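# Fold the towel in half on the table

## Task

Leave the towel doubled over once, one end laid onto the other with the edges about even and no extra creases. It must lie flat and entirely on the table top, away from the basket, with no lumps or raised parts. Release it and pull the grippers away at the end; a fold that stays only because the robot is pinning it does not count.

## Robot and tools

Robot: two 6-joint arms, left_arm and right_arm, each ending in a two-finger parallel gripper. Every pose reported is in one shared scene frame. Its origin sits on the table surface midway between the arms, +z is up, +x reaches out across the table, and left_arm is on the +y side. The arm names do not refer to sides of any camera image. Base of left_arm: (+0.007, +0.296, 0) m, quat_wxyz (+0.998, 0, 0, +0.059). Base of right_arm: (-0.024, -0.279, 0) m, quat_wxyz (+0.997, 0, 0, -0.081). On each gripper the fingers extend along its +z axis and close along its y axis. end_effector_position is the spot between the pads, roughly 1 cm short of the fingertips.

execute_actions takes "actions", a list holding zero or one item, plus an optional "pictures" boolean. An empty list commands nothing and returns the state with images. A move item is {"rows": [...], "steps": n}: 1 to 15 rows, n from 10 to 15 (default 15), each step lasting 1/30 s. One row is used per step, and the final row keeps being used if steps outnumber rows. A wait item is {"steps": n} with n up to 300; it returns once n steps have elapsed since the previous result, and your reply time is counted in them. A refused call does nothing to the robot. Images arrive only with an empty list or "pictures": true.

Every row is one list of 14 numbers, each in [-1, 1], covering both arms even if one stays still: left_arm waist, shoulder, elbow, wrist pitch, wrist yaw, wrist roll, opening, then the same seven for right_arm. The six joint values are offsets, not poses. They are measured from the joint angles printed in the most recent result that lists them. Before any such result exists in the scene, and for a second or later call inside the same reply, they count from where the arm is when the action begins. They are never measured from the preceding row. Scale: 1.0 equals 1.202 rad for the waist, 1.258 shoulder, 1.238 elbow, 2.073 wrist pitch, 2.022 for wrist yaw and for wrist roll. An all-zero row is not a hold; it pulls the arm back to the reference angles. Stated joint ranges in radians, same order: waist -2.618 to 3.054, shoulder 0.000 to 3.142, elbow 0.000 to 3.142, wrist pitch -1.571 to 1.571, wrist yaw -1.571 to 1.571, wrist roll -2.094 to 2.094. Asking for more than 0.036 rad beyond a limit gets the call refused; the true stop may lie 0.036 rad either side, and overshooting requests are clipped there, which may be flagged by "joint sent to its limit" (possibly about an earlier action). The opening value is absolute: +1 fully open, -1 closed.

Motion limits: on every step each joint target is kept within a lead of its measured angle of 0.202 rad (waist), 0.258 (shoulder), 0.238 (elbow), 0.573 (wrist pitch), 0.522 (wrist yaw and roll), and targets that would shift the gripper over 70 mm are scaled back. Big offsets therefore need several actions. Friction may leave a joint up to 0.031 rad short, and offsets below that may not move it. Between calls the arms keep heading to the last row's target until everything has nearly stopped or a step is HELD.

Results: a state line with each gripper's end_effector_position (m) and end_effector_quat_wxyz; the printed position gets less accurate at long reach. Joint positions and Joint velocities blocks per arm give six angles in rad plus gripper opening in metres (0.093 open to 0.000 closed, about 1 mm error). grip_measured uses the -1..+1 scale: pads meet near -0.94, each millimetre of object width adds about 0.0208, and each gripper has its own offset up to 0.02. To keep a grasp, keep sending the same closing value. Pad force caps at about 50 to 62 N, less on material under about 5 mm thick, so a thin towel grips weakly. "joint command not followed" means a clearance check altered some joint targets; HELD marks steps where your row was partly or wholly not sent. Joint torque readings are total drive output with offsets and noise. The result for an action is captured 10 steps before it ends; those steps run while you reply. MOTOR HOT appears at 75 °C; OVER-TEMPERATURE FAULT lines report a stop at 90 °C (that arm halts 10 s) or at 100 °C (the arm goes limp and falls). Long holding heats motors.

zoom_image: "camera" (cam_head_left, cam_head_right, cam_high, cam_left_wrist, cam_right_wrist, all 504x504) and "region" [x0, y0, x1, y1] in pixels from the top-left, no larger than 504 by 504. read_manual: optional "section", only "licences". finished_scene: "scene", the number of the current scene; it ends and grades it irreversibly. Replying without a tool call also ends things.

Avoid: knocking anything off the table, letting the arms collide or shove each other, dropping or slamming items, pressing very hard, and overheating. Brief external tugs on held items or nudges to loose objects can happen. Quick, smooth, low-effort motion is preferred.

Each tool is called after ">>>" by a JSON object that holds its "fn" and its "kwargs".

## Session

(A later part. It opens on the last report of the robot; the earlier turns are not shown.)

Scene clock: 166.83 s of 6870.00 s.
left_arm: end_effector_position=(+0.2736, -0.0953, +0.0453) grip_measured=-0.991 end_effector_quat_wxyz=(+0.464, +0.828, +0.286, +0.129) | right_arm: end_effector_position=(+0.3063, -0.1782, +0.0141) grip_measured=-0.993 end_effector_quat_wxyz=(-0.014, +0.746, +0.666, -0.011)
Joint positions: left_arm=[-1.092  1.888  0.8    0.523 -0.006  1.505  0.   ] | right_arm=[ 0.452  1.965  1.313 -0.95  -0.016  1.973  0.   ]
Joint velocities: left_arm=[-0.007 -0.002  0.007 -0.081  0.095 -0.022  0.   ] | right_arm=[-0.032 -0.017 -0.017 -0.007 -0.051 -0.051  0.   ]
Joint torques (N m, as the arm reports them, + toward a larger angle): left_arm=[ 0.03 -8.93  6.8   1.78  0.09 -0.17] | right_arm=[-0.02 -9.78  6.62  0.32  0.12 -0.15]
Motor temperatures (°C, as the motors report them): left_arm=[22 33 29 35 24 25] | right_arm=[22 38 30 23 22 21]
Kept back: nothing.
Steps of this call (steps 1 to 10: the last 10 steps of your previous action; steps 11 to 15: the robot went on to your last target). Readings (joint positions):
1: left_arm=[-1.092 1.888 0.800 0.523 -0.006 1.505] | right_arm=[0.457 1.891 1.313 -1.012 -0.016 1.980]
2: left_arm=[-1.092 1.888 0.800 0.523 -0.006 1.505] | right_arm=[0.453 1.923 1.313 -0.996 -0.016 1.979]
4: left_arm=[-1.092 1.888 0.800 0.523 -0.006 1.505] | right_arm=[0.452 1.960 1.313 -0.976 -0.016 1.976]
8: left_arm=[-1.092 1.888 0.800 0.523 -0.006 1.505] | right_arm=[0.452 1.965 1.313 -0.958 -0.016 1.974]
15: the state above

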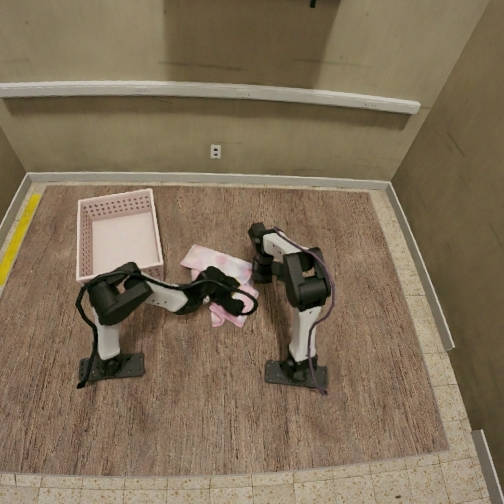

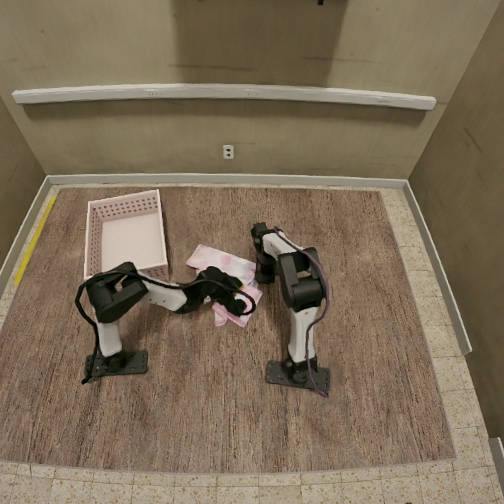

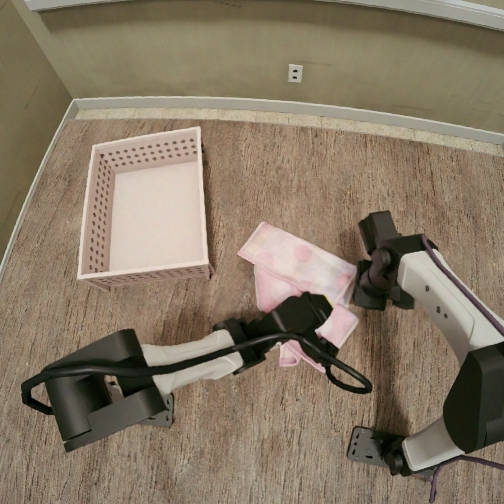

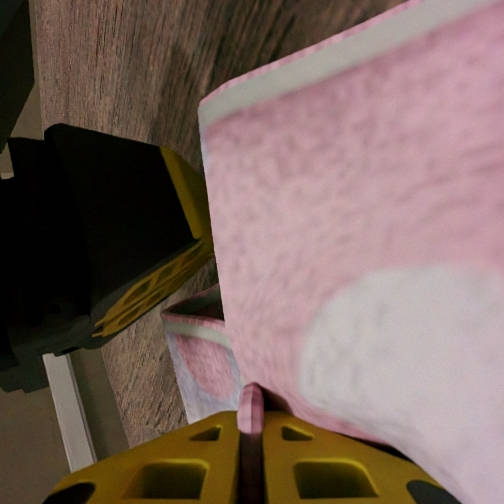

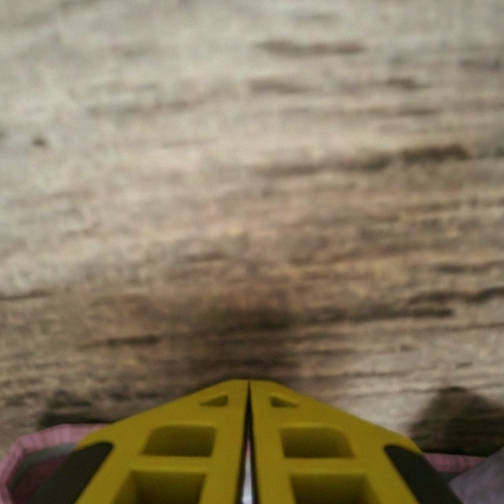

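>>> {"fn": "execute_actions", "kwargs": {"actions": [{"rows":[[0,0,0,0,0,0,-1,0,0,0.04,0,0,0,-1],[0,0,0,0,0,0,-1,0,0,0.04,0,0,0,-1],[0,0,0,0,0,0,-1,0.02,0,0.04,0,0,0,-1],[0,0,0,0,0,0,-1,0.04,0,0.04,0,0,0,-1],[0,0,0,0,0,0,-1,0.06,0,0.04,0,0,0,-1],[0,0,0,0,0,0,-1,0.078,0,0.04,0,0,0,-1]],"steps":15}]}}

>>> {"fn": "execute_actions", "kwargs": {"actions": [{"steps":12}], "pictures": true}}

Scene clock: 167.40 s of 6870.00 s.
left_arm: end_effector_position=(+0.2740, -0.0959, +0.0463) grip_measured=-0.991 end_effector_quat_wxyz=(+0.466, +0.827, +0.286, +0.130) | right_arm: end_effector_position=(+0.3113, -0.1701, +0.0190) grip_measured=-0.993 end_effector_quat_wxyz=(-0.009, +0.739, +0.673, -0.001)
Joint positions: left_arm=[-1.092  1.888  0.8    0.528 -0.006  1.505  0.   ] | right_arm=[ 0.471  1.965  1.334 -0.95  -0.015  1.972  0.   ]
Joint velocities: left_arm=[-0.002 -0.022 -0.002  0.066  0.022 -0.007  0.   ] | right_arm=[ 0.354 -0.002  0.061  0.066  0.081 -0.051  0.   ]
Joint torques (N m, as the arm reports them, + toward a larger angle): left_arm=[ 0.06 -9.01  6.8   1.85  0.09 -0.16] | right_arm=[ 2.62 -8.74  7.35  0.26  0.08 -0.07]
Motor temperatures (°C, as the motors report them): left_arm=[22 33 29 35 24 25] | right_arm=[22 38 30 23 22 21]
Steps of this call (steps 1 to 12: the robot went on to your last target; steps 13 to 17: the first 5 steps of this action). Readings (joint positions):
13: left_arm=[-1.092 1.888 0.800 0.524 -0.006 1.505] | right_arm=[0.452 1.965 1.316 -0.950 -0.016 1.972]
14: left_arm=[-1.092 1.888 0.800 0.526 -0.006 1.505] | right_arm=[0.452 1.965 1.320 -0.950 -0.016 1.972]
16: left_arm=[-1.092 1.888 0.800 0.528 -0.006 1.505] | right_arm=[0.460 1.965 1.331 -0.950 -0.015 1.972]
17: the state above

Scene clock: 167.80 s of 6870.00 s.
left_arm: end_effector_position=(+0.2740, -0.0959, +0.0464) grip_measured=-0.991 end_effector_quat_wxyz=(+0.467, +0.827, +0.286, +0.130) | right_arm: end_effector_position=(+0.3019, -0.1433, +0.0194) grip_measured=-0.993 end_effector_quat_wxyz=(-0.009, +0.712, +0.702, -0.001)
Joint positions: left_arm=[-1.092  1.888  0.8    0.529 -0.006  1.505  0.   ] | right_arm=[ 0.551  1.965  1.336 -0.95  -0.016  1.972  0.   ]
Joint velocities: left_arm=[-0.002  0.002  0.012  0.095 -0.007  0.007  0.   ] | right_arm=[-0.017 -0.002  0.007 -0.037 -0.051  0.022  0.   ]
Joint torques (N m, as the arm reports them, + toward a larger angle): left_arm=[ 0.07 -8.99  6.8   1.84  0.09 -0.16] | right_arm=[-0.2  -8.74  7.6   0.26  0.11 -0.07]
Motor temperatures (°C, as the motors report them): left_arm=[22 33 29 35 24 25] | right_arm=[22 38 30 23 22 21]
Kept back: nothing.
Steps of this call (steps 1 to 10: the last 10 steps of your previous action; steps 11 to 12: the robot went on to your last target). Readings (joint positions):
1: left_arm=[-1.092 1.888 0.800 0.529 -0.006 1.505] | right_arm=[0.488 1.965 1.336 -0.950 -0.015 1.972]
2: left_arm=[-1.092 1.888 0.800 0.529 -0.006 1.505] | right_arm=[0.508 1.965 1.336 -0.950 -0.015 1.972]
4: left_arm=[-1.092 1.888 0.800 0.529 -0.006 1.505] | right_arm=[0.540 1.965 1.336 -0.950 -0.015 1.972]
8: left_arm=[-1.092 1.888 0.800 0.529 -0.006 1.505] | right_arm=[0.551 1.965 1.336 -0.950 -0.016 1.972]
12: the state above

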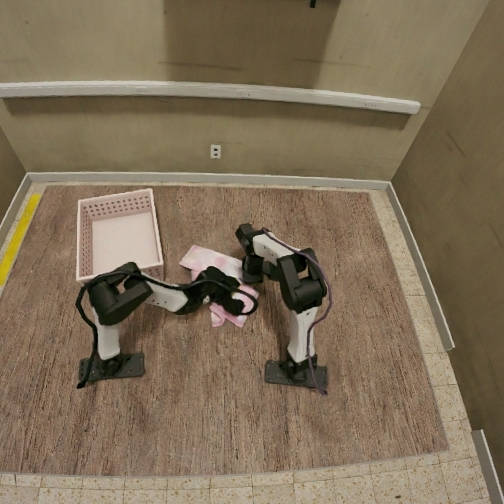

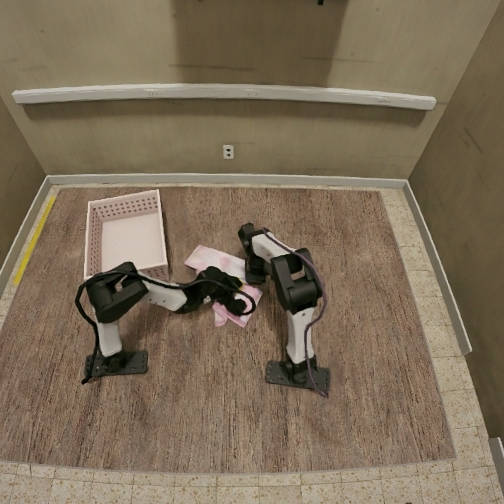

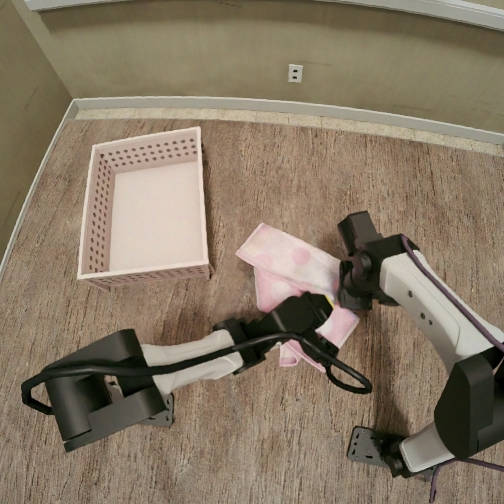

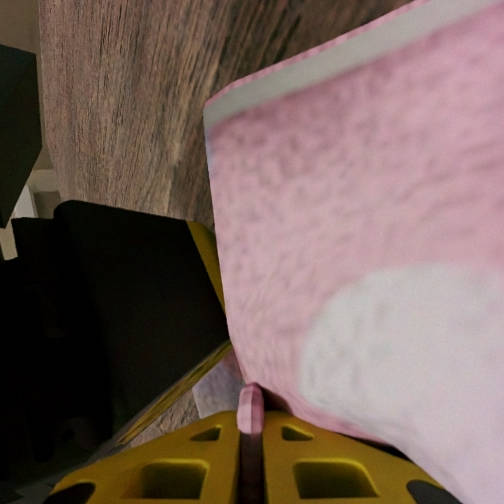

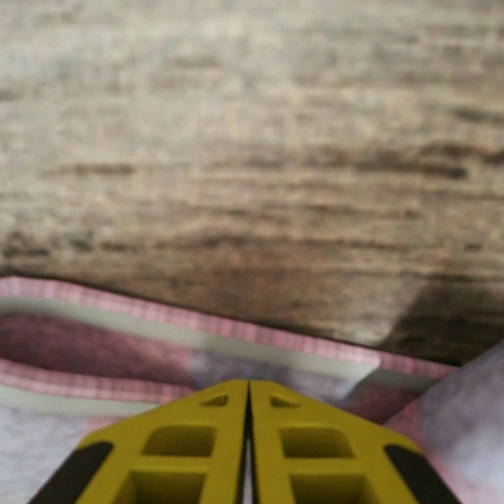

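>>> {"fn": "execute_actions", "kwargs": {"actions": [{"rows":[[0,0,0,0,0,0,-1,-0.025,0,0,0,0,0,-1],[0,0,0,0,0,0,-1,-0.05,0,0,0,0,0,-1],[0,0,0,0,0,0,-1,-0.05,0,0,0,0,0,-1],[0,0,0,0,0,0,-1,-0.05,0,0,0,0,0,-1],[0,0,0,0,0,0,-1,-0.05,0,0,0,0,0,-1],[0,0,0,0,0,0,-1,-0.05,0.03,0,0.01,0,0,-1],[0,0,0,0,0,0,-1,-0.05,0.05,0,0.02,0,0,-1]],"steps":15}]}}

>>> {"fn": "execute_actions", "kwargs": {"actions": [{"steps":12}], "pictures": true}}

Scene clock: 168.67 s of 6870.00 s.
left_arm: end_effector_position=(+0.2742, -0.0962, +0.0470) grip_measured=-0.991 end_effector_quat_wxyz=(+0.468, +0.826, +0.286, +0.130) | right_arm: end_effector_position=(+0.3077, -0.1580, +0.0194) grip_measured=-0.993 end_effector_quat_wxyz=(-0.010, +0.728, +0.686, -0.000)
Joint positions: left_arm=[-1.092  1.888  0.8    0.531 -0.006  1.505  0.   ] | right_arm=[ 0.505  1.965  1.336 -0.95  -0.018  1.972  0.   ]
Joint velocities: left_arm=[-0.007 -0.007 -0.002  0.007 -0.007 -0.037  0.   ] | right_arm=[-0.291  0.007  0.007 -0.125 -0.022 -0.022  0.   ]
Joint torques (N m, as the arm reports them, + toward a larger angle): left_arm=[ 0.14 -8.96  6.79  1.85  0.07 -0.17] | right_arm=[ 0.54 -8.76  5.62  0.25  0.12 -0.08]
Motor temperatures (°C, as the motors report them): left_arm=[22 33 29 35 24 25] | right_arm=[22 38 30 23 22 21]
Steps of this call (steps 1 to 21: the robot went on to your last target; steps 22 to 26: the first 5 steps of this action). Readings (joint positions):
22: left_arm=[-1.092 1.888 0.800 0.529 -0.006 1.505] | right_arm=[0.549 1.965 1.336 -0.950 -0.016 1.972]
23: left_arm=[-1.092 1.888 0.800 0.530 -0.006 1.505] | right_arm=[0.541 1.965 1.336 -0.950 -0.018 1.972]
25: left_arm=[-1.092 1.888 0.800 0.531 -0.006 1.505] | right_arm=[0.517 1.965 1.336 -0.950 -0.018 1.972]
26: the state above

Scene clock: 169.07 s of 6870.00 s.
left_arm: end_effector_position=(+0.2742, -0.0962, +0.0471) grip_measured=-0.991 end_effector_quat_wxyz=(+0.468, +0.826, +0.286, +0.130) | right_arm: end_effector_position=(+0.3105, -0.1627, +0.0085) grip_measured=-0.993 end_effector_quat_wxyz=(-0.013, +0.733, +0.680, -0.008)
Joint positions: left_arm=[-1.092  1.888  0.8    0.532 -0.006  1.505  0.   ] | right_arm=[ 0.49   1.998  1.338 -0.935 -0.017  1.972  0.   ]
Joint velocities: left_arm=[ 0.012 -0.002 -0.012 -0.022  0.051  0.007  0.   ] | right_arm=[-0.007 -0.012  0.007  0.007  0.037 -0.022  0.   ]
Joint torques (N m, as the arm reports them, + toward a larger angle): left_arm=[ 0.09 -8.97  6.78  1.87  0.09 -0.17] | right_arm=[ 0.21 -6.64  5.39  0.5   0.12 -0.07]
Motor temperatures (°C, as the motors report them): left_arm=[22 33 29 35 24 25] | right_arm=[22 38 30 23 22 21]
Kept back: nothing.
Steps of this call (steps 1 to 10: the last 10 steps of your previous action; steps 11 to 12: the robot went on to your last target). Readings (joint positions):
1: left_arm=[-1.092 1.888 0.800 0.532 -0.006 1.505] | right_arm=[0.496 1.967 1.336 -0.950 -0.018 1.972]
2: left_arm=[-1.092 1.888 0.800 0.532 -0.006 1.505] | right_arm=[0.492 1.975 1.336 -0.945 -0.018 1.972]
4: left_arm=[-1.092 1.888 0.800 0.532 -0.006 1.505] | right_arm=[0.490 1.997 1.336 -0.936 -0.017 1.972]
8: left_arm=[-1.092 1.888 0.800 0.532 -0.006 1.505] | right_arm=[0.490 1.998 1.338 -0.935 -0.017 1.972]
12: the state above

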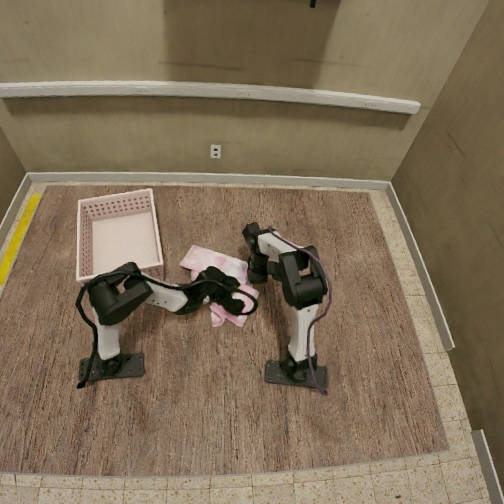

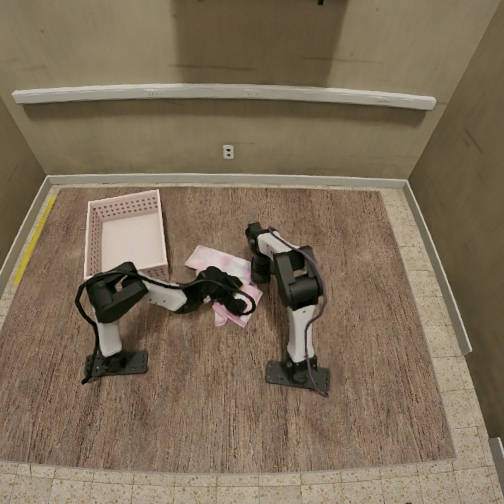

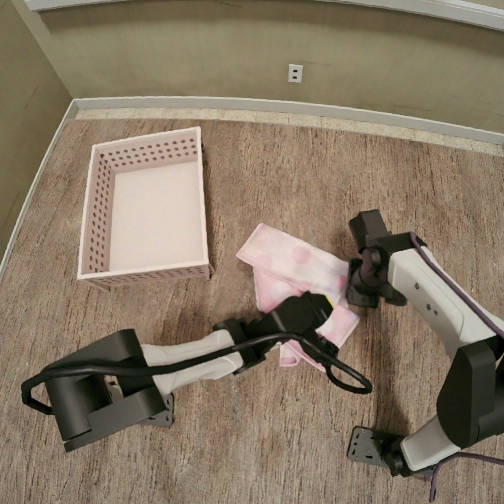

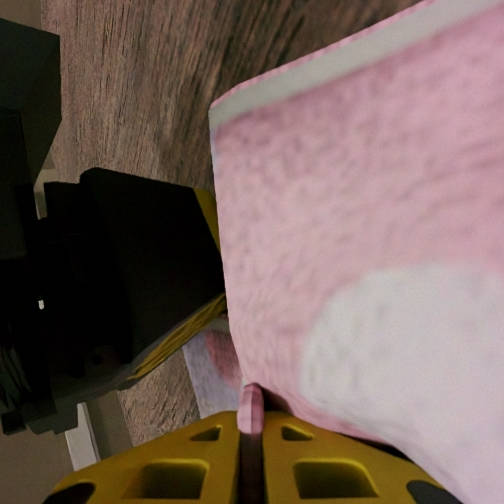

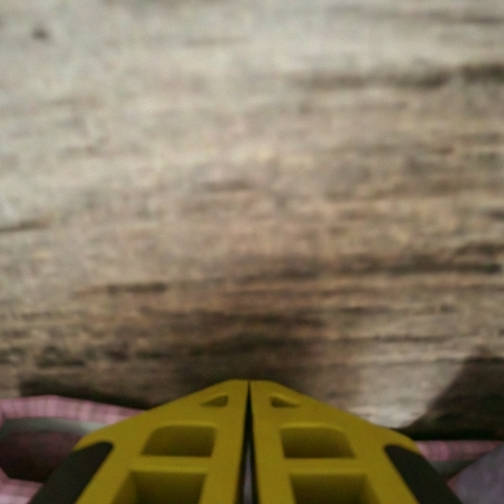

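>>> {"fn": "execute_actions", "kwargs": {"actions": [{"rows":[[0,0,0,0,0,0,-1,0,0.04,0,0.01,0,0,-1],[0,0,0,0,0,0,-1,-0.007,0.05,0.017,0.01,0,0,-1],[0,0,0,0,0,0,-1,-0.014,0.06,0.034,0.01,0,0,-1],[0,0,0,0,0,0,-1,-0.02,0.07,0.051,0.01,0,0,-1],[0,0,0,0,0,0,-1,-0.027,0.08,0.068,0.01,0,0,-1],[0,0,0,0,0,0,-1,-0.034,0.09,0.085,0.01,0,0,-1],[0,0,0,0,0,0,-1,-0.04,0.10,0.102,0.01,0,0,-1],[0,0,0,0,0,0,-1,-0.047,0.11,0.119,0.01,0,0,-1],[0,0,0,0,0,0,-1,-0.054,0.12,0.136,0.01,0,0,-1],[0,0,0,0,0,0,-1,-0.06,0.13,0.153,0.005,0,0,-1],[0,0,0,0,0,0,-1,-0.067,0.14,0.17,0.005,0,0,-1],[0,0,0,0,0,0,-1,-0.074,0.15,0.187,0,0,0,-1],[0,0,0,0,0,0,-1,-0.081,0.16,0.204,0,0,0,-1]],"steps":15}]}}

>>> {"fn": "execute_actions", "kwargs": {"actions": [{"steps":18}], "pictures": true}}

Scene clock: 170.20 s of 6870.00 s.
left_arm: end_effector_position=(+0.2743, -0.0964, +0.0474) grip_measured=-0.991 end_effector_quat_wxyz=(+0.469, +0.826, +0.286, +0.130) | right_arm: end_effector_position=(+0.3119, -0.1629, +0.0085) grip_measured=-0.993 end_effector_quat_wxyz=(-0.023, +0.735, +0.678, -0.019)
Joint positions: left_arm=[-1.092  1.888  0.8    0.533 -0.006  1.505  0.   ] | right_arm=[ 0.484  2.027  1.379 -0.976 -0.026  1.972  0.   ]
Joint velocities: left_arm=[ 0.007 -0.022  0.007 -0.022  0.11   0.007  0.   ] | right_arm=[-0.081  0.31   0.466 -0.579 -0.256 -0.007  0.   ]
Joint torques (N m, as the arm reports them, + toward a larger angle): left_arm=[ 0.1  -9.04  6.77  1.87  0.1  -0.18] | right_arm=[-1.54 -5.04  6.58  1.65  0.41 -0.07]
Motor temperatures (°C, as the motors report them): left_arm=[22 33 29 35 24 25] | right_arm=[22 38 30 23 22 21]
Steps of this call (steps 1 to 29: the robot went on to your last target; steps 30 to 34: the first 5 steps of this action). Readings (joint positions):
30: left_arm=[-1.092 1.888 0.800 0.532 -0.006 1.505] | right_arm=[0.490 1.998 1.338 -0.935 -0.017 1.972]
31: left_arm=[-1.092 1.888 0.800 0.532 -0.006 1.505] | right_arm=[0.490 2.001 1.341 -0.937 -0.017 1.972]
33: left_arm=[-1.092 1.888 0.800 0.533 -0.006 1.505] | right_arm=[0.488 2.017 1.363 -0.959 -0.021 1.972]
34: the state above

Scene clock: 170.80 s of 6870.00 s.
left_arm: end_effector_position=(+0.2744, -0.0965, +0.0475) grip_measured=-0.991 end_effector_quat_wxyz=(+0.469, +0.826, +0.286, +0.130) | right_arm: end_effector_position=(+0.3331, -0.1704, +0.0092) grip_measured=-0.993 end_effector_quat_wxyz=(-0.069, +0.757, +0.649, -0.035)
Joint positions: left_arm=[-1.092  1.888  0.8    0.534 -0.006  1.505  0.   ] | right_arm=[ 0.417  2.152  1.568 -1.11  -0.093  1.972  0.   ]
Joint velocities: left_arm=[ 0.007 -0.022 -0.012  0.081 -0.007  0.081  0.   ] | right_arm=[-0.007 -0.007 -0.012 -0.007 -0.022  0.037  0.   ]
Joint torques (N m, as the arm reports them, + toward a larger angle): left_arm=[ 0.07 -8.94  6.8   1.87  0.08 -0.14] | right_arm=[-1.66 -6.3   7.2   1.87  0.72 -0.07]
Motor temperatures (°C, as the motors report them): left_arm=[22 33 29 35 24 25] | right_arm=[23 37 30 23 22 21]
Kept back: nothing.
Steps of this call (steps 1 to 10: the last 10 steps of your previous action; steps 11 to 18: the robot went on to your last target). Readings (joint positions):
1: left_arm=[-1.092 1.888 0.800 0.533 -0.006 1.505] | right_arm=[0.481 2.039 1.397 -0.993 -0.032 1.972]
2: left_arm=[-1.092 1.888 0.800 0.533 -0.006 1.505] | right_arm=[0.476 2.051 1.415 -1.011 -0.041 1.972]
4: left_arm=[-1.092 1.888 0.800 0.534 -0.006 1.505] | right_arm=[0.465 2.077 1.452 -1.048 -0.059 1.972]
8: left_arm=[-1.092 1.888 0.800 0.534 -0.006 1.505] | right_arm=[0.439 2.129 1.530 -1.105 -0.086 1.972]
18: the state above

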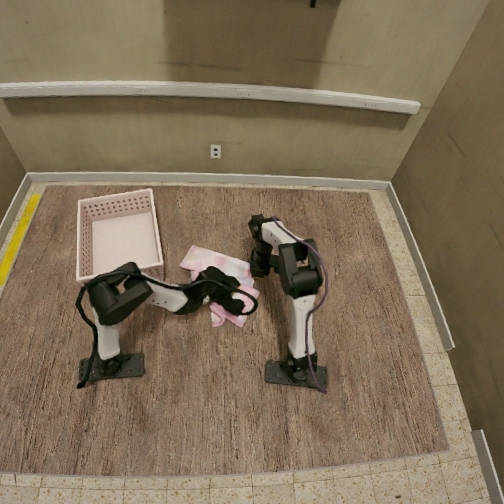

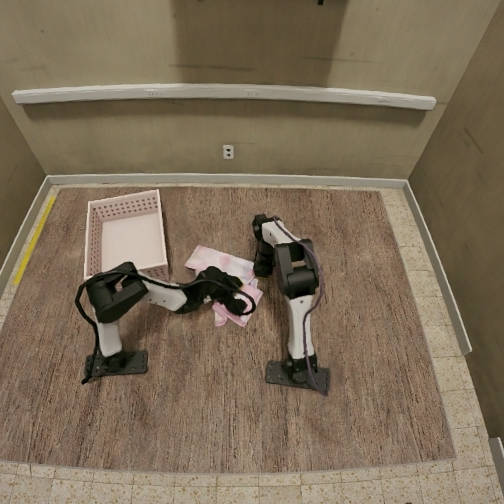

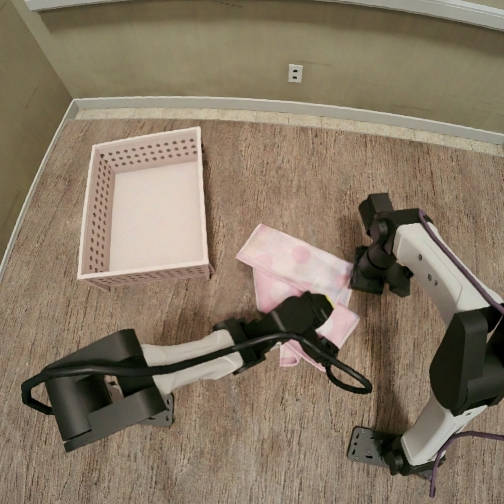

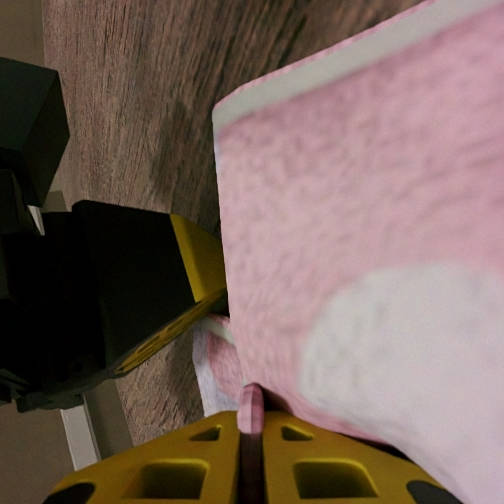

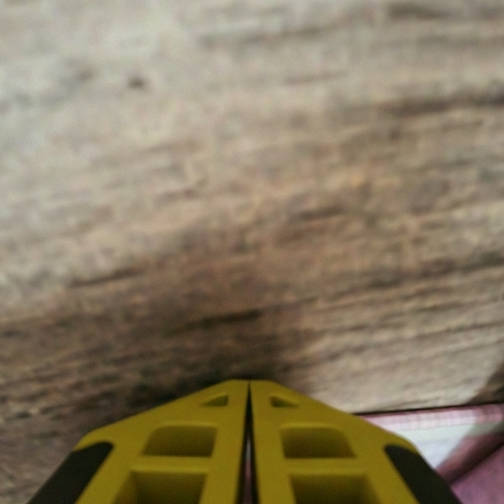

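>>> {"fn": "execute_actions", "kwargs": {"actions": [{"rows":[[0,0,0,0,0,0,-1,-0.03,-0.08,0,0,0,0,-1],[0,0,0,0,0,0,-1,-0.06,-0.14,0,0,0,0,-1],[0,0,0,0,0,0,-1,-0.1,-0.18,-0.04,0.02,0,0,-0.6],[0,0,0,0,0,0,-1,-0.14,-0.23,-0.11,0.05,-0.02,0.04,-0.2],[0,0,0,0,0,0,-1,-0.14,-0.28,-0.18,0.08,-0.05,0.04,-0.2],[0,0,0,0,0,0,-1,-0.14,-0.33,-0.25,0.11,-0.08,0.04,-0.2],[0,0,0,0,0,0,-1,-0.14,-0.38,-0.33,0.14,-0.11,0.04,-0.2],[0,0,0,0,0,0,-1,-0.14,-0.43,-0.41,0.18,-0.15,0.04,-0.2],[0,0,0,0,0,0,-1,-0.14,-0.48,-0.49,0.22,-0.19,0.04,-0.2],[0,0,0,0,0,0,-1,-0.14,-0.53,-0.57,0.25,-0.22,0.04,-0.2],[0,0,0,0,0,0,-1,-0.14,-0.565,-0.65,0.284,-0.255,0.04,-0.2]],"steps":15}]}}

>>> {"fn": "execute_actions", "kwargs": {"actions": [{"steps":22}], "pictures": true}}

Scene clock: 173.17 s of 6870.00 s.
left_arm: end_effector_position=(+0.2744, -0.0966, +0.0477) grip_measured=-0.991 end_effector_quat_wxyz=(+0.469, +0.825, +0.286, +0.130) | right_arm: end_effector_position=(+0.3437, -0.1988, +0.0581) grip_measured=-0.294 end_effector_quat_wxyz=(-0.042, +0.791, +0.608, +0.052)
Joint positions: left_arm=[-1.092  1.888  0.8    0.535 -0.006  1.505  0.   ] | right_arm=[ 0.323  1.951  1.471 -1.039 -0.124  1.996  0.031]
Joint velocities: left_arm=[ 0.012 -0.002 -0.002 -0.022  0.007  0.007  0.   ] | right_arm=[-1.194 -2.234 -1.56   1.106 -0.491  0.286  0.188]
Joint torques (N m, as the arm reports them, + toward a larger angle): left_arm=[ 0.04 -8.96  6.77  1.9   0.09 -0.17] | right_arm=[ -0.09 -10.21   3.71  -0.46   0.04   0.05]
Motor temperatures (°C, as the motors report them): left_arm=[22 33 29 35 24 25] | right_arm=[23 37 30 24 22 21]
Steps of this call (steps 1 to 15: the robot went on to your last target; steps 16 to 66: nothing new was sent; steps 67 to 71: the first 5 steps of this action). Readings (joint positions):
67: left_arm=[-1.092 1.888 0.800 0.534 -0.006 1.505] | right_arm=[0.415 2.141 1.566 -1.113 -0.096 1.972]
68: left_arm=[-1.092 1.888 0.800 0.534 -0.006 1.505] | right_arm=[0.407 2.119 1.562 -1.112 -0.097 1.972]
70: left_arm=[-1.092 1.888 0.800 0.535 -0.006 1.505] | right_arm=[0.361 2.023 1.519 -1.077 -0.109 1.984]
71: the state above

Scene clock: 173.90 s of 6870.00 s.
left_arm: end_effector_position=(+0.2744, -0.0966, +0.0477) grip_measured=-0.991 end_effector_quat_wxyz=(+0.469, +0.825, +0.286, +0.130) | right_arm: end_effector_position=(+0.2544, -0.1626, +0.0658) grip_measured=-0.203 end_effector_quat_wxyz=(-0.172, +0.757, +0.564, +0.282)
Joint positions: left_arm=[-1.092  1.888  0.8    0.535 -0.006  1.505  0.   ] | right_arm=[ 0.244  1.445  0.762 -0.546 -0.591  2.046  0.035]
Joint velocities: left_arm=[-0.007 -0.002  0.002 -0.007 -0.081  0.007  0.   ] | right_arm=[-0.012  0.002  0.017  0.051 -0.081 -0.066  0.002]
Joint torques (N m, as the arm reports them, + toward a larger angle): left_arm=[ 0.09 -9.    6.78  1.9   0.08 -0.18] | right_arm=[ 0.52 -5.05  6.16  1.19 -0.28  0.01]
Motor temperatures (°C, as the motors report them): left_arm=[22 33 29 35 24 25] | right_arm=[23 37 30 24 22 21]
Kept back: nothing.
Steps of this call (steps 1 to 10: the last 10 steps of your previous action; steps 11 to 22: the robot went on to your last target). Readings (joint positions):
1: left_arm=[-1.092 1.888 0.800 0.535 -0.006 1.505] | right_arm=[0.284 1.870 1.409 -0.998 -0.143 2.005]
2: left_arm=[-1.092 1.888 0.800 0.535 -0.006 1.505] | right_arm=[0.251 1.788 1.338 -0.956 -0.168 2.013]
4: left_arm=[-1.092 1.888 0.800 0.535 -0.006 1.505] | right_arm=[0.223 1.638 1.186 -0.864 -0.245 2.025]
8: left_arm=[-1.092 1.888 0.800 0.535 -0.006 1.505] | right_arm=[0.241 1.447 0.884 -0.671 -0.449 2.037]
22: the state above

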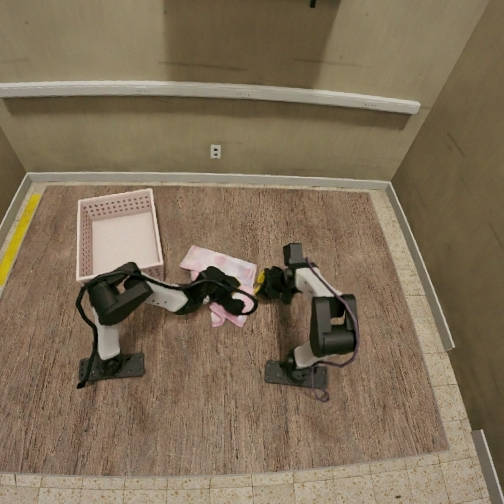

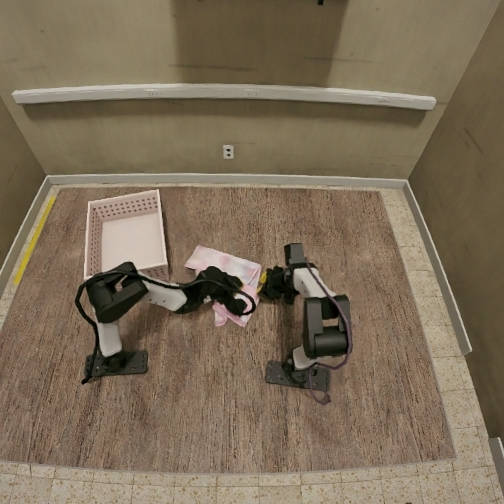

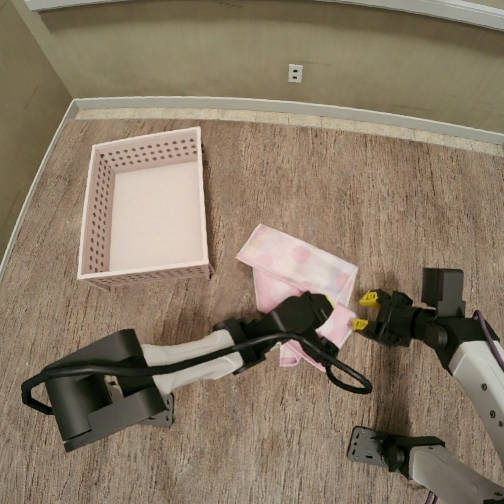

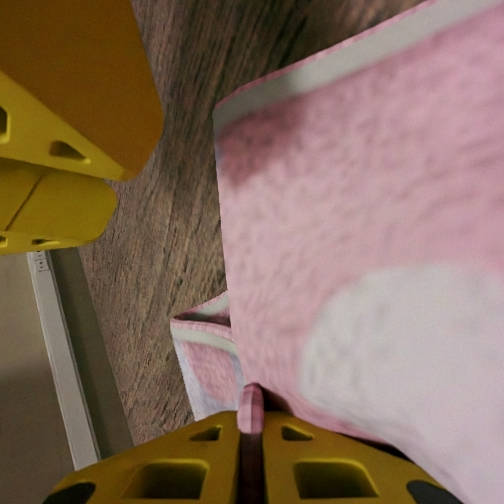

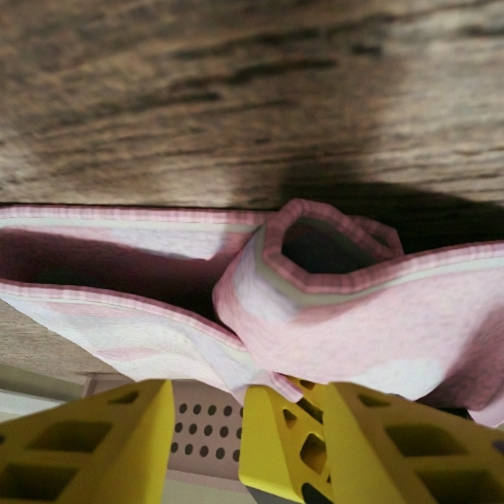

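>>> {"fn": "zoom_image", "kwargs": {"camera": "cam_right_wrist", "region": [170, 190, 420, 420]}}

Region (170, 190, 420, 420) of cam_right_wrist's 504x504 image, scaled by 2.016, with more detail than that image has; it fills the top 464 rows of this view, and the rest is white.

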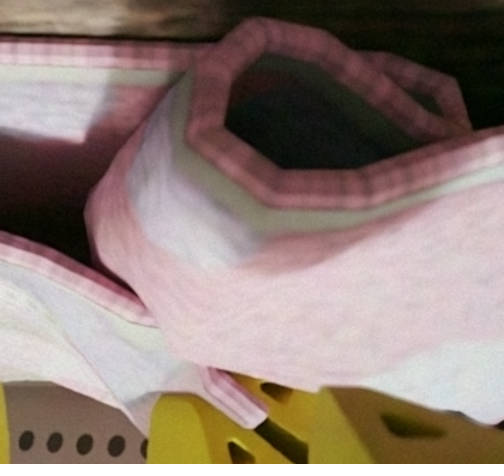

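>>> {"fn": "execute_actions", "kwargs": {"actions": [{"rows":[[0,-0.02,0,0,0,0,-1,-0.06,0,0,0,0,-0.08,-0.3],[0,-0.04,0,0,0,0,-1,-0.12,0,0,0,0,-0.16,-0.3],[0,-0.06,0,0,0,0,-1,-0.18,0,-0.02,0.02,-0.03,-0.24,-0.3],[0,-0.06,0,0,0,0,-1,-0.24,0,-0.05,0.04,-0.06,-0.32,-0.3],[0,-0.06,0,0,0,0,-1,-0.275,0,-0.08,0.07,-0.09,-0.4,-0.3],[0,-0.06,0,0,0,0,-1,-0.275,0,-0.11,0.09,-0.12,-0.48,-0.3],[0,-0.06,0,0,0,0,-1,-0.275,0,-0.14,0.11,-0.15,-0.56,-0.3],[0,-0.06,0,0,0,0,-1,-0.275,0,-0.17,0.13,-0.18,-0.64,-0.3],[0,-0.06,0,0,0,0,-1,-0.275,0,-0.2,0.16,-0.205,-0.72,-0.3],[0,-0.06,0,0,0,0,-1,-0.275,0,-0.23,0.18,-0.205,-0.77,-0.3],[0,-0.06,0,0,0,0,-1,-0.275,0,-0.26,0.2,-0.205,-0.77,-0.3]],"steps":15}]}}

>>> {"fn": "execute_actions", "kwargs": {"actions": [{"steps":25}], "pictures": true}}

Scene clock: 176.67 s of 6870.00 s.
left_arm: end_effector_position=(+0.2753, -0.0978, +0.0642) grip_measured=-0.991 end_effector_quat_wxyz=(+0.483, +0.818, +0.283, +0.134) | right_arm: end_effector_position=(+0.2754, -0.2188, +0.0688) grip_measured=-0.297 end_effector_quat_wxyz=(-0.099, +0.706, +0.609, +0.348)
Joint positions: left_arm=[-1.092  1.849  0.8    0.529 -0.006  1.505  0.   ] | right_arm=[ 0.018  1.445  0.74  -0.496 -0.657  1.701  0.031]
Joint velocities: left_arm=[-0.002 -0.388  0.002  0.037  0.022  0.007  0.   ] | right_arm=[-1.971  0.002 -0.559  1.004 -0.652 -2.879 -0.001]
Joint torques (N m, as the arm reports them, + toward a larger angle): left_arm=[ 0.02 -9.88  6.95  1.98  0.09 -0.17] | right_arm=[ 1.41 -4.72  2.91  0.54 -0.32 -0.08]
Motor temperatures (°C, as the motors report them): left_arm=[22 34 29 35 24 25] | right_arm=[23 37 30 24 22 21]
Steps of this call (steps 1 to 30: the robot went on to your last target; steps 31 to 78: nothing new was sent; steps 79 to 83: the first 5 steps of this action). Readings (joint positions):
79: left_arm=[-1.092 1.888 0.800 0.535 -0.006 1.505] | right_arm=[0.235 1.445 0.762 -0.539 -0.599 2.021]
80: left_arm=[-1.092 1.884 0.799 0.534 -0.006 1.505] | right_arm=[0.206 1.445 0.762 -0.542 -0.603 1.968]
82: left_arm=[-1.092 1.863 0.800 0.529 -0.006 1.505] | right_arm=[0.089 1.445 0.755 -0.526 -0.633 1.801]
83: the state above

Scene clock: 177.50 s of 6870.00 s.
left_arm: end_effector_position=(+0.2762, -0.0991, +0.0761) grip_measured=-0.991 end_effector_quat_wxyz=(+0.495, +0.811, +0.281, +0.137) | right_arm: end_effector_position=(+0.2417, -0.2033, +0.0495) grip_measured=-0.297 end_effector_quat_wxyz=(+0.123, +0.229, +0.836, +0.484)
Joint positions: left_arm=[-1.092  1.825  0.8    0.533 -0.006  1.505  0.   ] | right_arm=[-0.093  1.445  0.446 -0.153 -0.989  0.507  0.031]
Joint velocities: left_arm=[ 0.002  0.002 -0.012  0.051 -0.051 -0.022  0.   ] | right_arm=[ 0.017 -0.002  0.002 -0.037  0.022 -0.11   0.   ]
Joint torques (N m, as the arm reports them, + toward a larger angle): left_arm=[ 0.08 -9.73  7.1   1.94  0.08 -0.17] | right_arm=[ 0.7  -3.9   4.88  1.41 -0.45 -0.22]
Motor temperatures (°C, as the motors report them): left_arm=[22 34 29 35 24 25] | right_arm=[23 37 30 24 22 21]
Kept back: nothing.
Steps of this call (steps 1 to 10: the last 10 steps of your previous action; steps 11 to 25: the robot went on to your last target). Readings (joint positions):
1: left_arm=[-1.092 1.838 0.800 0.530 -0.006 1.505] | right_arm=[-0.040 1.445 0.715 -0.460 -0.682 1.601]
2: left_arm=[-1.092 1.830 0.800 0.532 -0.006 1.505] | right_arm=[-0.077 1.445 0.683 -0.425 -0.712 1.501]
4: left_arm=[-1.092 1.825 0.800 0.534 -0.006 1.505] | right_arm=[-0.095 1.445 0.605 -0.357 -0.794 1.300]
8: left_arm=[-1.092 1.825 0.800 0.533 -0.006 1.505] | right_arm=[-0.093 1.445 0.463 -0.256 -0.911 0.903]
25: the state above

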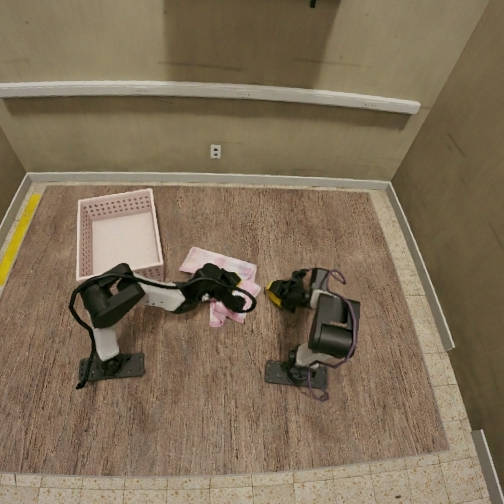

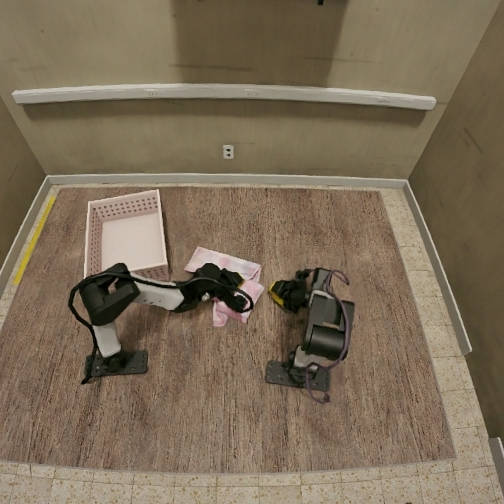

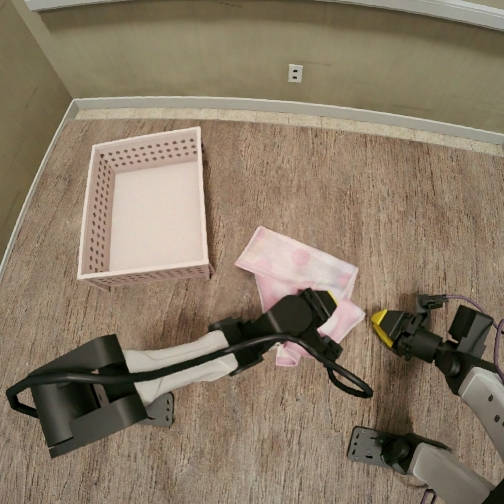

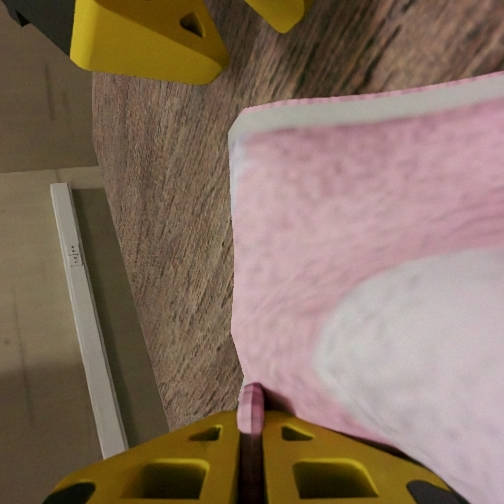

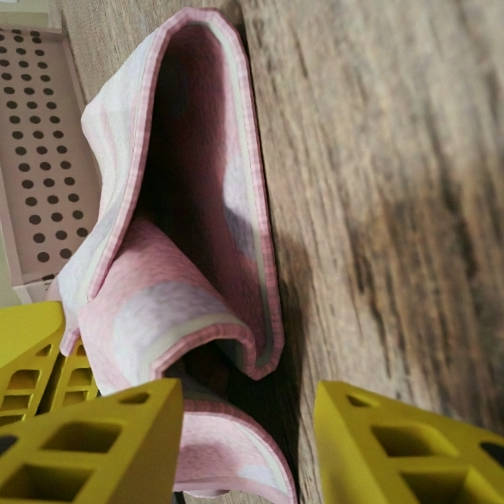

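>>> {"fn": "execute_actions", "kwargs": {"actions": [{"rows":[[0,-0.02,0,0,0,0,-1,0,-0.03,0.02,-0.03,0,-0.1,-0.3],[0,-0.04,0,0,0,0,-1,0,-0.06,0.04,-0.06,0,-0.2,-0.3],[0,-0.065,0,0,0,0,-1,0,-0.09,0.06,-0.082,0,-0.3,-0.3],[0,-0.065,0,0,0,0,-1,0,-0.09,0.06,-0.082,0,-0.4,-0.3],[0,-0.065,0,0,0,0,-1,0,-0.09,0.06,-0.082,0,-0.5,-0.3],[0,-0.065,0,0,0,0,-1,0,-0.09,0.06,-0.082,0,-0.6,-0.3],[0,-0.065,0,0,0,0,-1,0,-0.09,0.06,-0.082,0,-0.7,-0.3],[0,-0.065,0,0,0,0,-1,0,-0.09,0.06,-0.082,0,-0.79,-0.3]],"steps":15}]}}

>>> {"fn": "execute_actions", "kwargs": {"actions": [{"steps":25}], "pictures": true}}

Scene clock: 178.90 s of 6870.00 s.
left_arm: end_effector_position=(+0.2761, -0.0989, +0.0913) grip_measured=-0.991 end_effector_quat_wxyz=(+0.506, +0.804, +0.278, +0.140) | right_arm: end_effector_position=(+0.2390, -0.2028, +0.0664) grip_measured=-0.297 end_effector_quat_wxyz=(+0.215, +0.062, +0.865, +0.449)
Joint positions: left_arm=[-1.092  1.786  0.8    0.521 -0.006  1.505  0.   ] | right_arm=[-0.093  1.368  0.475 -0.261 -0.987  0.114  0.031]
Joint velocities: left_arm=[ 0.007 -0.418 -0.002 -0.007 -0.007 -0.051  0.   ] | right_arm=[ 0.017 -0.476  0.32  -0.286  0.022 -2.85  -0.   ]
Joint torques (N m, as the arm reports them, + toward a larger angle): left_arm=[ 0.09 -9.79  7.37  2.09  0.08 -0.17] | right_arm=[ 0.14 -4.01  7.41  1.07 -0.35 -0.14]
Motor temperatures (°C, as the motors report them): left_arm=[22 34 29 36 24 25] | right_arm=[23 36 30 24 22 21]
Steps of this call (steps 1 to 30: the robot went on to your last target; steps 31 to 37: nothing new was sent; steps 38 to 42: the first 5 steps of this action). Readings (joint positions):
38: left_arm=[-1.092 1.825 0.800 0.533 -0.006 1.505] | right_arm=[-0.093 1.443 0.446 -0.160 -0.990 0.468]
39: left_arm=[-1.092 1.822 0.799 0.531 -0.006 1.505] | right_arm=[-0.093 1.432 0.448 -0.184 -0.989 0.404]
41: left_arm=[-1.092 1.800 0.799 0.521 -0.006 1.505] | right_arm=[-0.093 1.388 0.464 -0.245 -0.987 0.214]
42: the state above

Scene clock: 179.73 s of 6870.00 s.
left_arm: end_effector_position=(+0.2765, -0.0996, +0.1057) grip_measured=-0.991 end_effector_quat_wxyz=(+0.519, +0.796, +0.276, +0.144) | right_arm: end_effector_position=(+0.2388, -0.2027, +0.0741) grip_measured=-0.297 end_effector_quat_wxyz=(+0.427, -0.431, +0.753, +0.255)
Joint positions: left_arm=[-1.092  1.757  0.8    0.525 -0.006  1.505  0.   ] | right_arm=[-0.093  1.346  0.499 -0.317 -0.987 -1.075  0.031]
Joint velocities: left_arm=[-0.002  0.002 -0.012  0.007  0.037  0.066  0.   ] | right_arm=[ 0.007 -0.022  0.002 -0.066  0.022 -0.037  0.   ]
Joint torques (N m, as the arm reports them, + toward a larger angle): left_arm=[ 0.04 -9.4   7.48  2.06  0.09 -0.17] | right_arm=[ 0.16 -4.52  7.25  1.03 -0.38 -0.16]
Motor temperatures (°C, as the motors report them): left_arm=[22 34 29 36 24 25] | right_arm=[23 36 30 24 22 21]
Kept back: nothing.
Steps of this call (steps 1 to 10: the last 10 steps of your previous action; steps 11 to 25: the robot went on to your last target). Readings (joint positions):
1: left_arm=[-1.092 1.774 0.800 0.522 -0.006 1.505] | right_arm=[-0.093 1.355 0.486 -0.269 -0.987 0.014]
2: left_arm=[-1.092 1.764 0.800 0.523 -0.006 1.505] | right_arm=[-0.093 1.348 0.494 -0.274 -0.987 -0.087]
4: left_arm=[-1.092 1.757 0.800 0.526 -0.006 1.505] | right_arm=[-0.093 1.346 0.499 -0.282 -0.987 -0.287]
8: left_arm=[-1.092 1.757 0.800 0.525 -0.006 1.505] | right_arm=[-0.093 1.346 0.499 -0.304 -0.987 -0.684]
25: the state above

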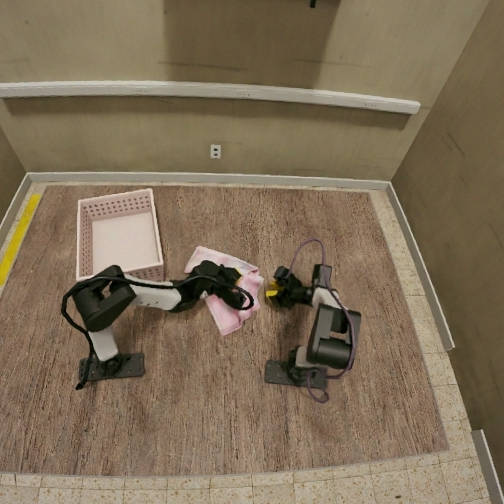

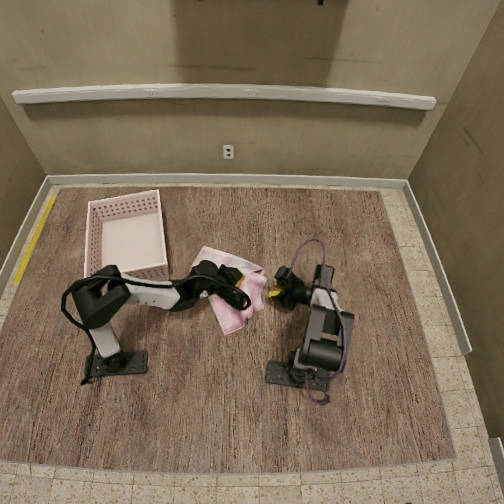

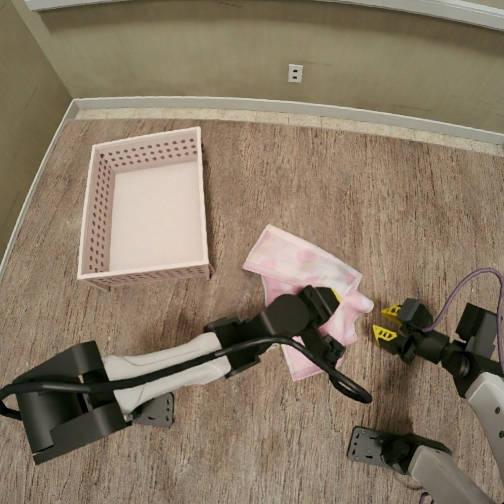

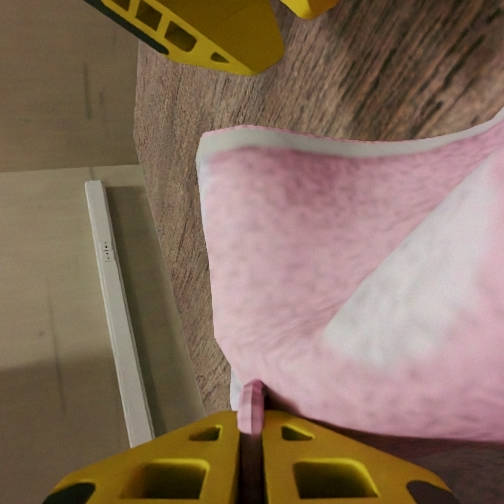

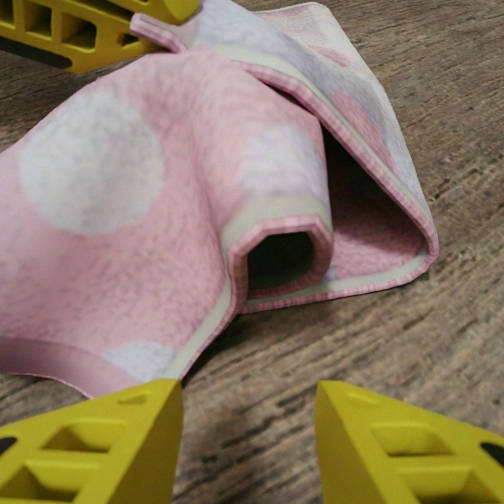

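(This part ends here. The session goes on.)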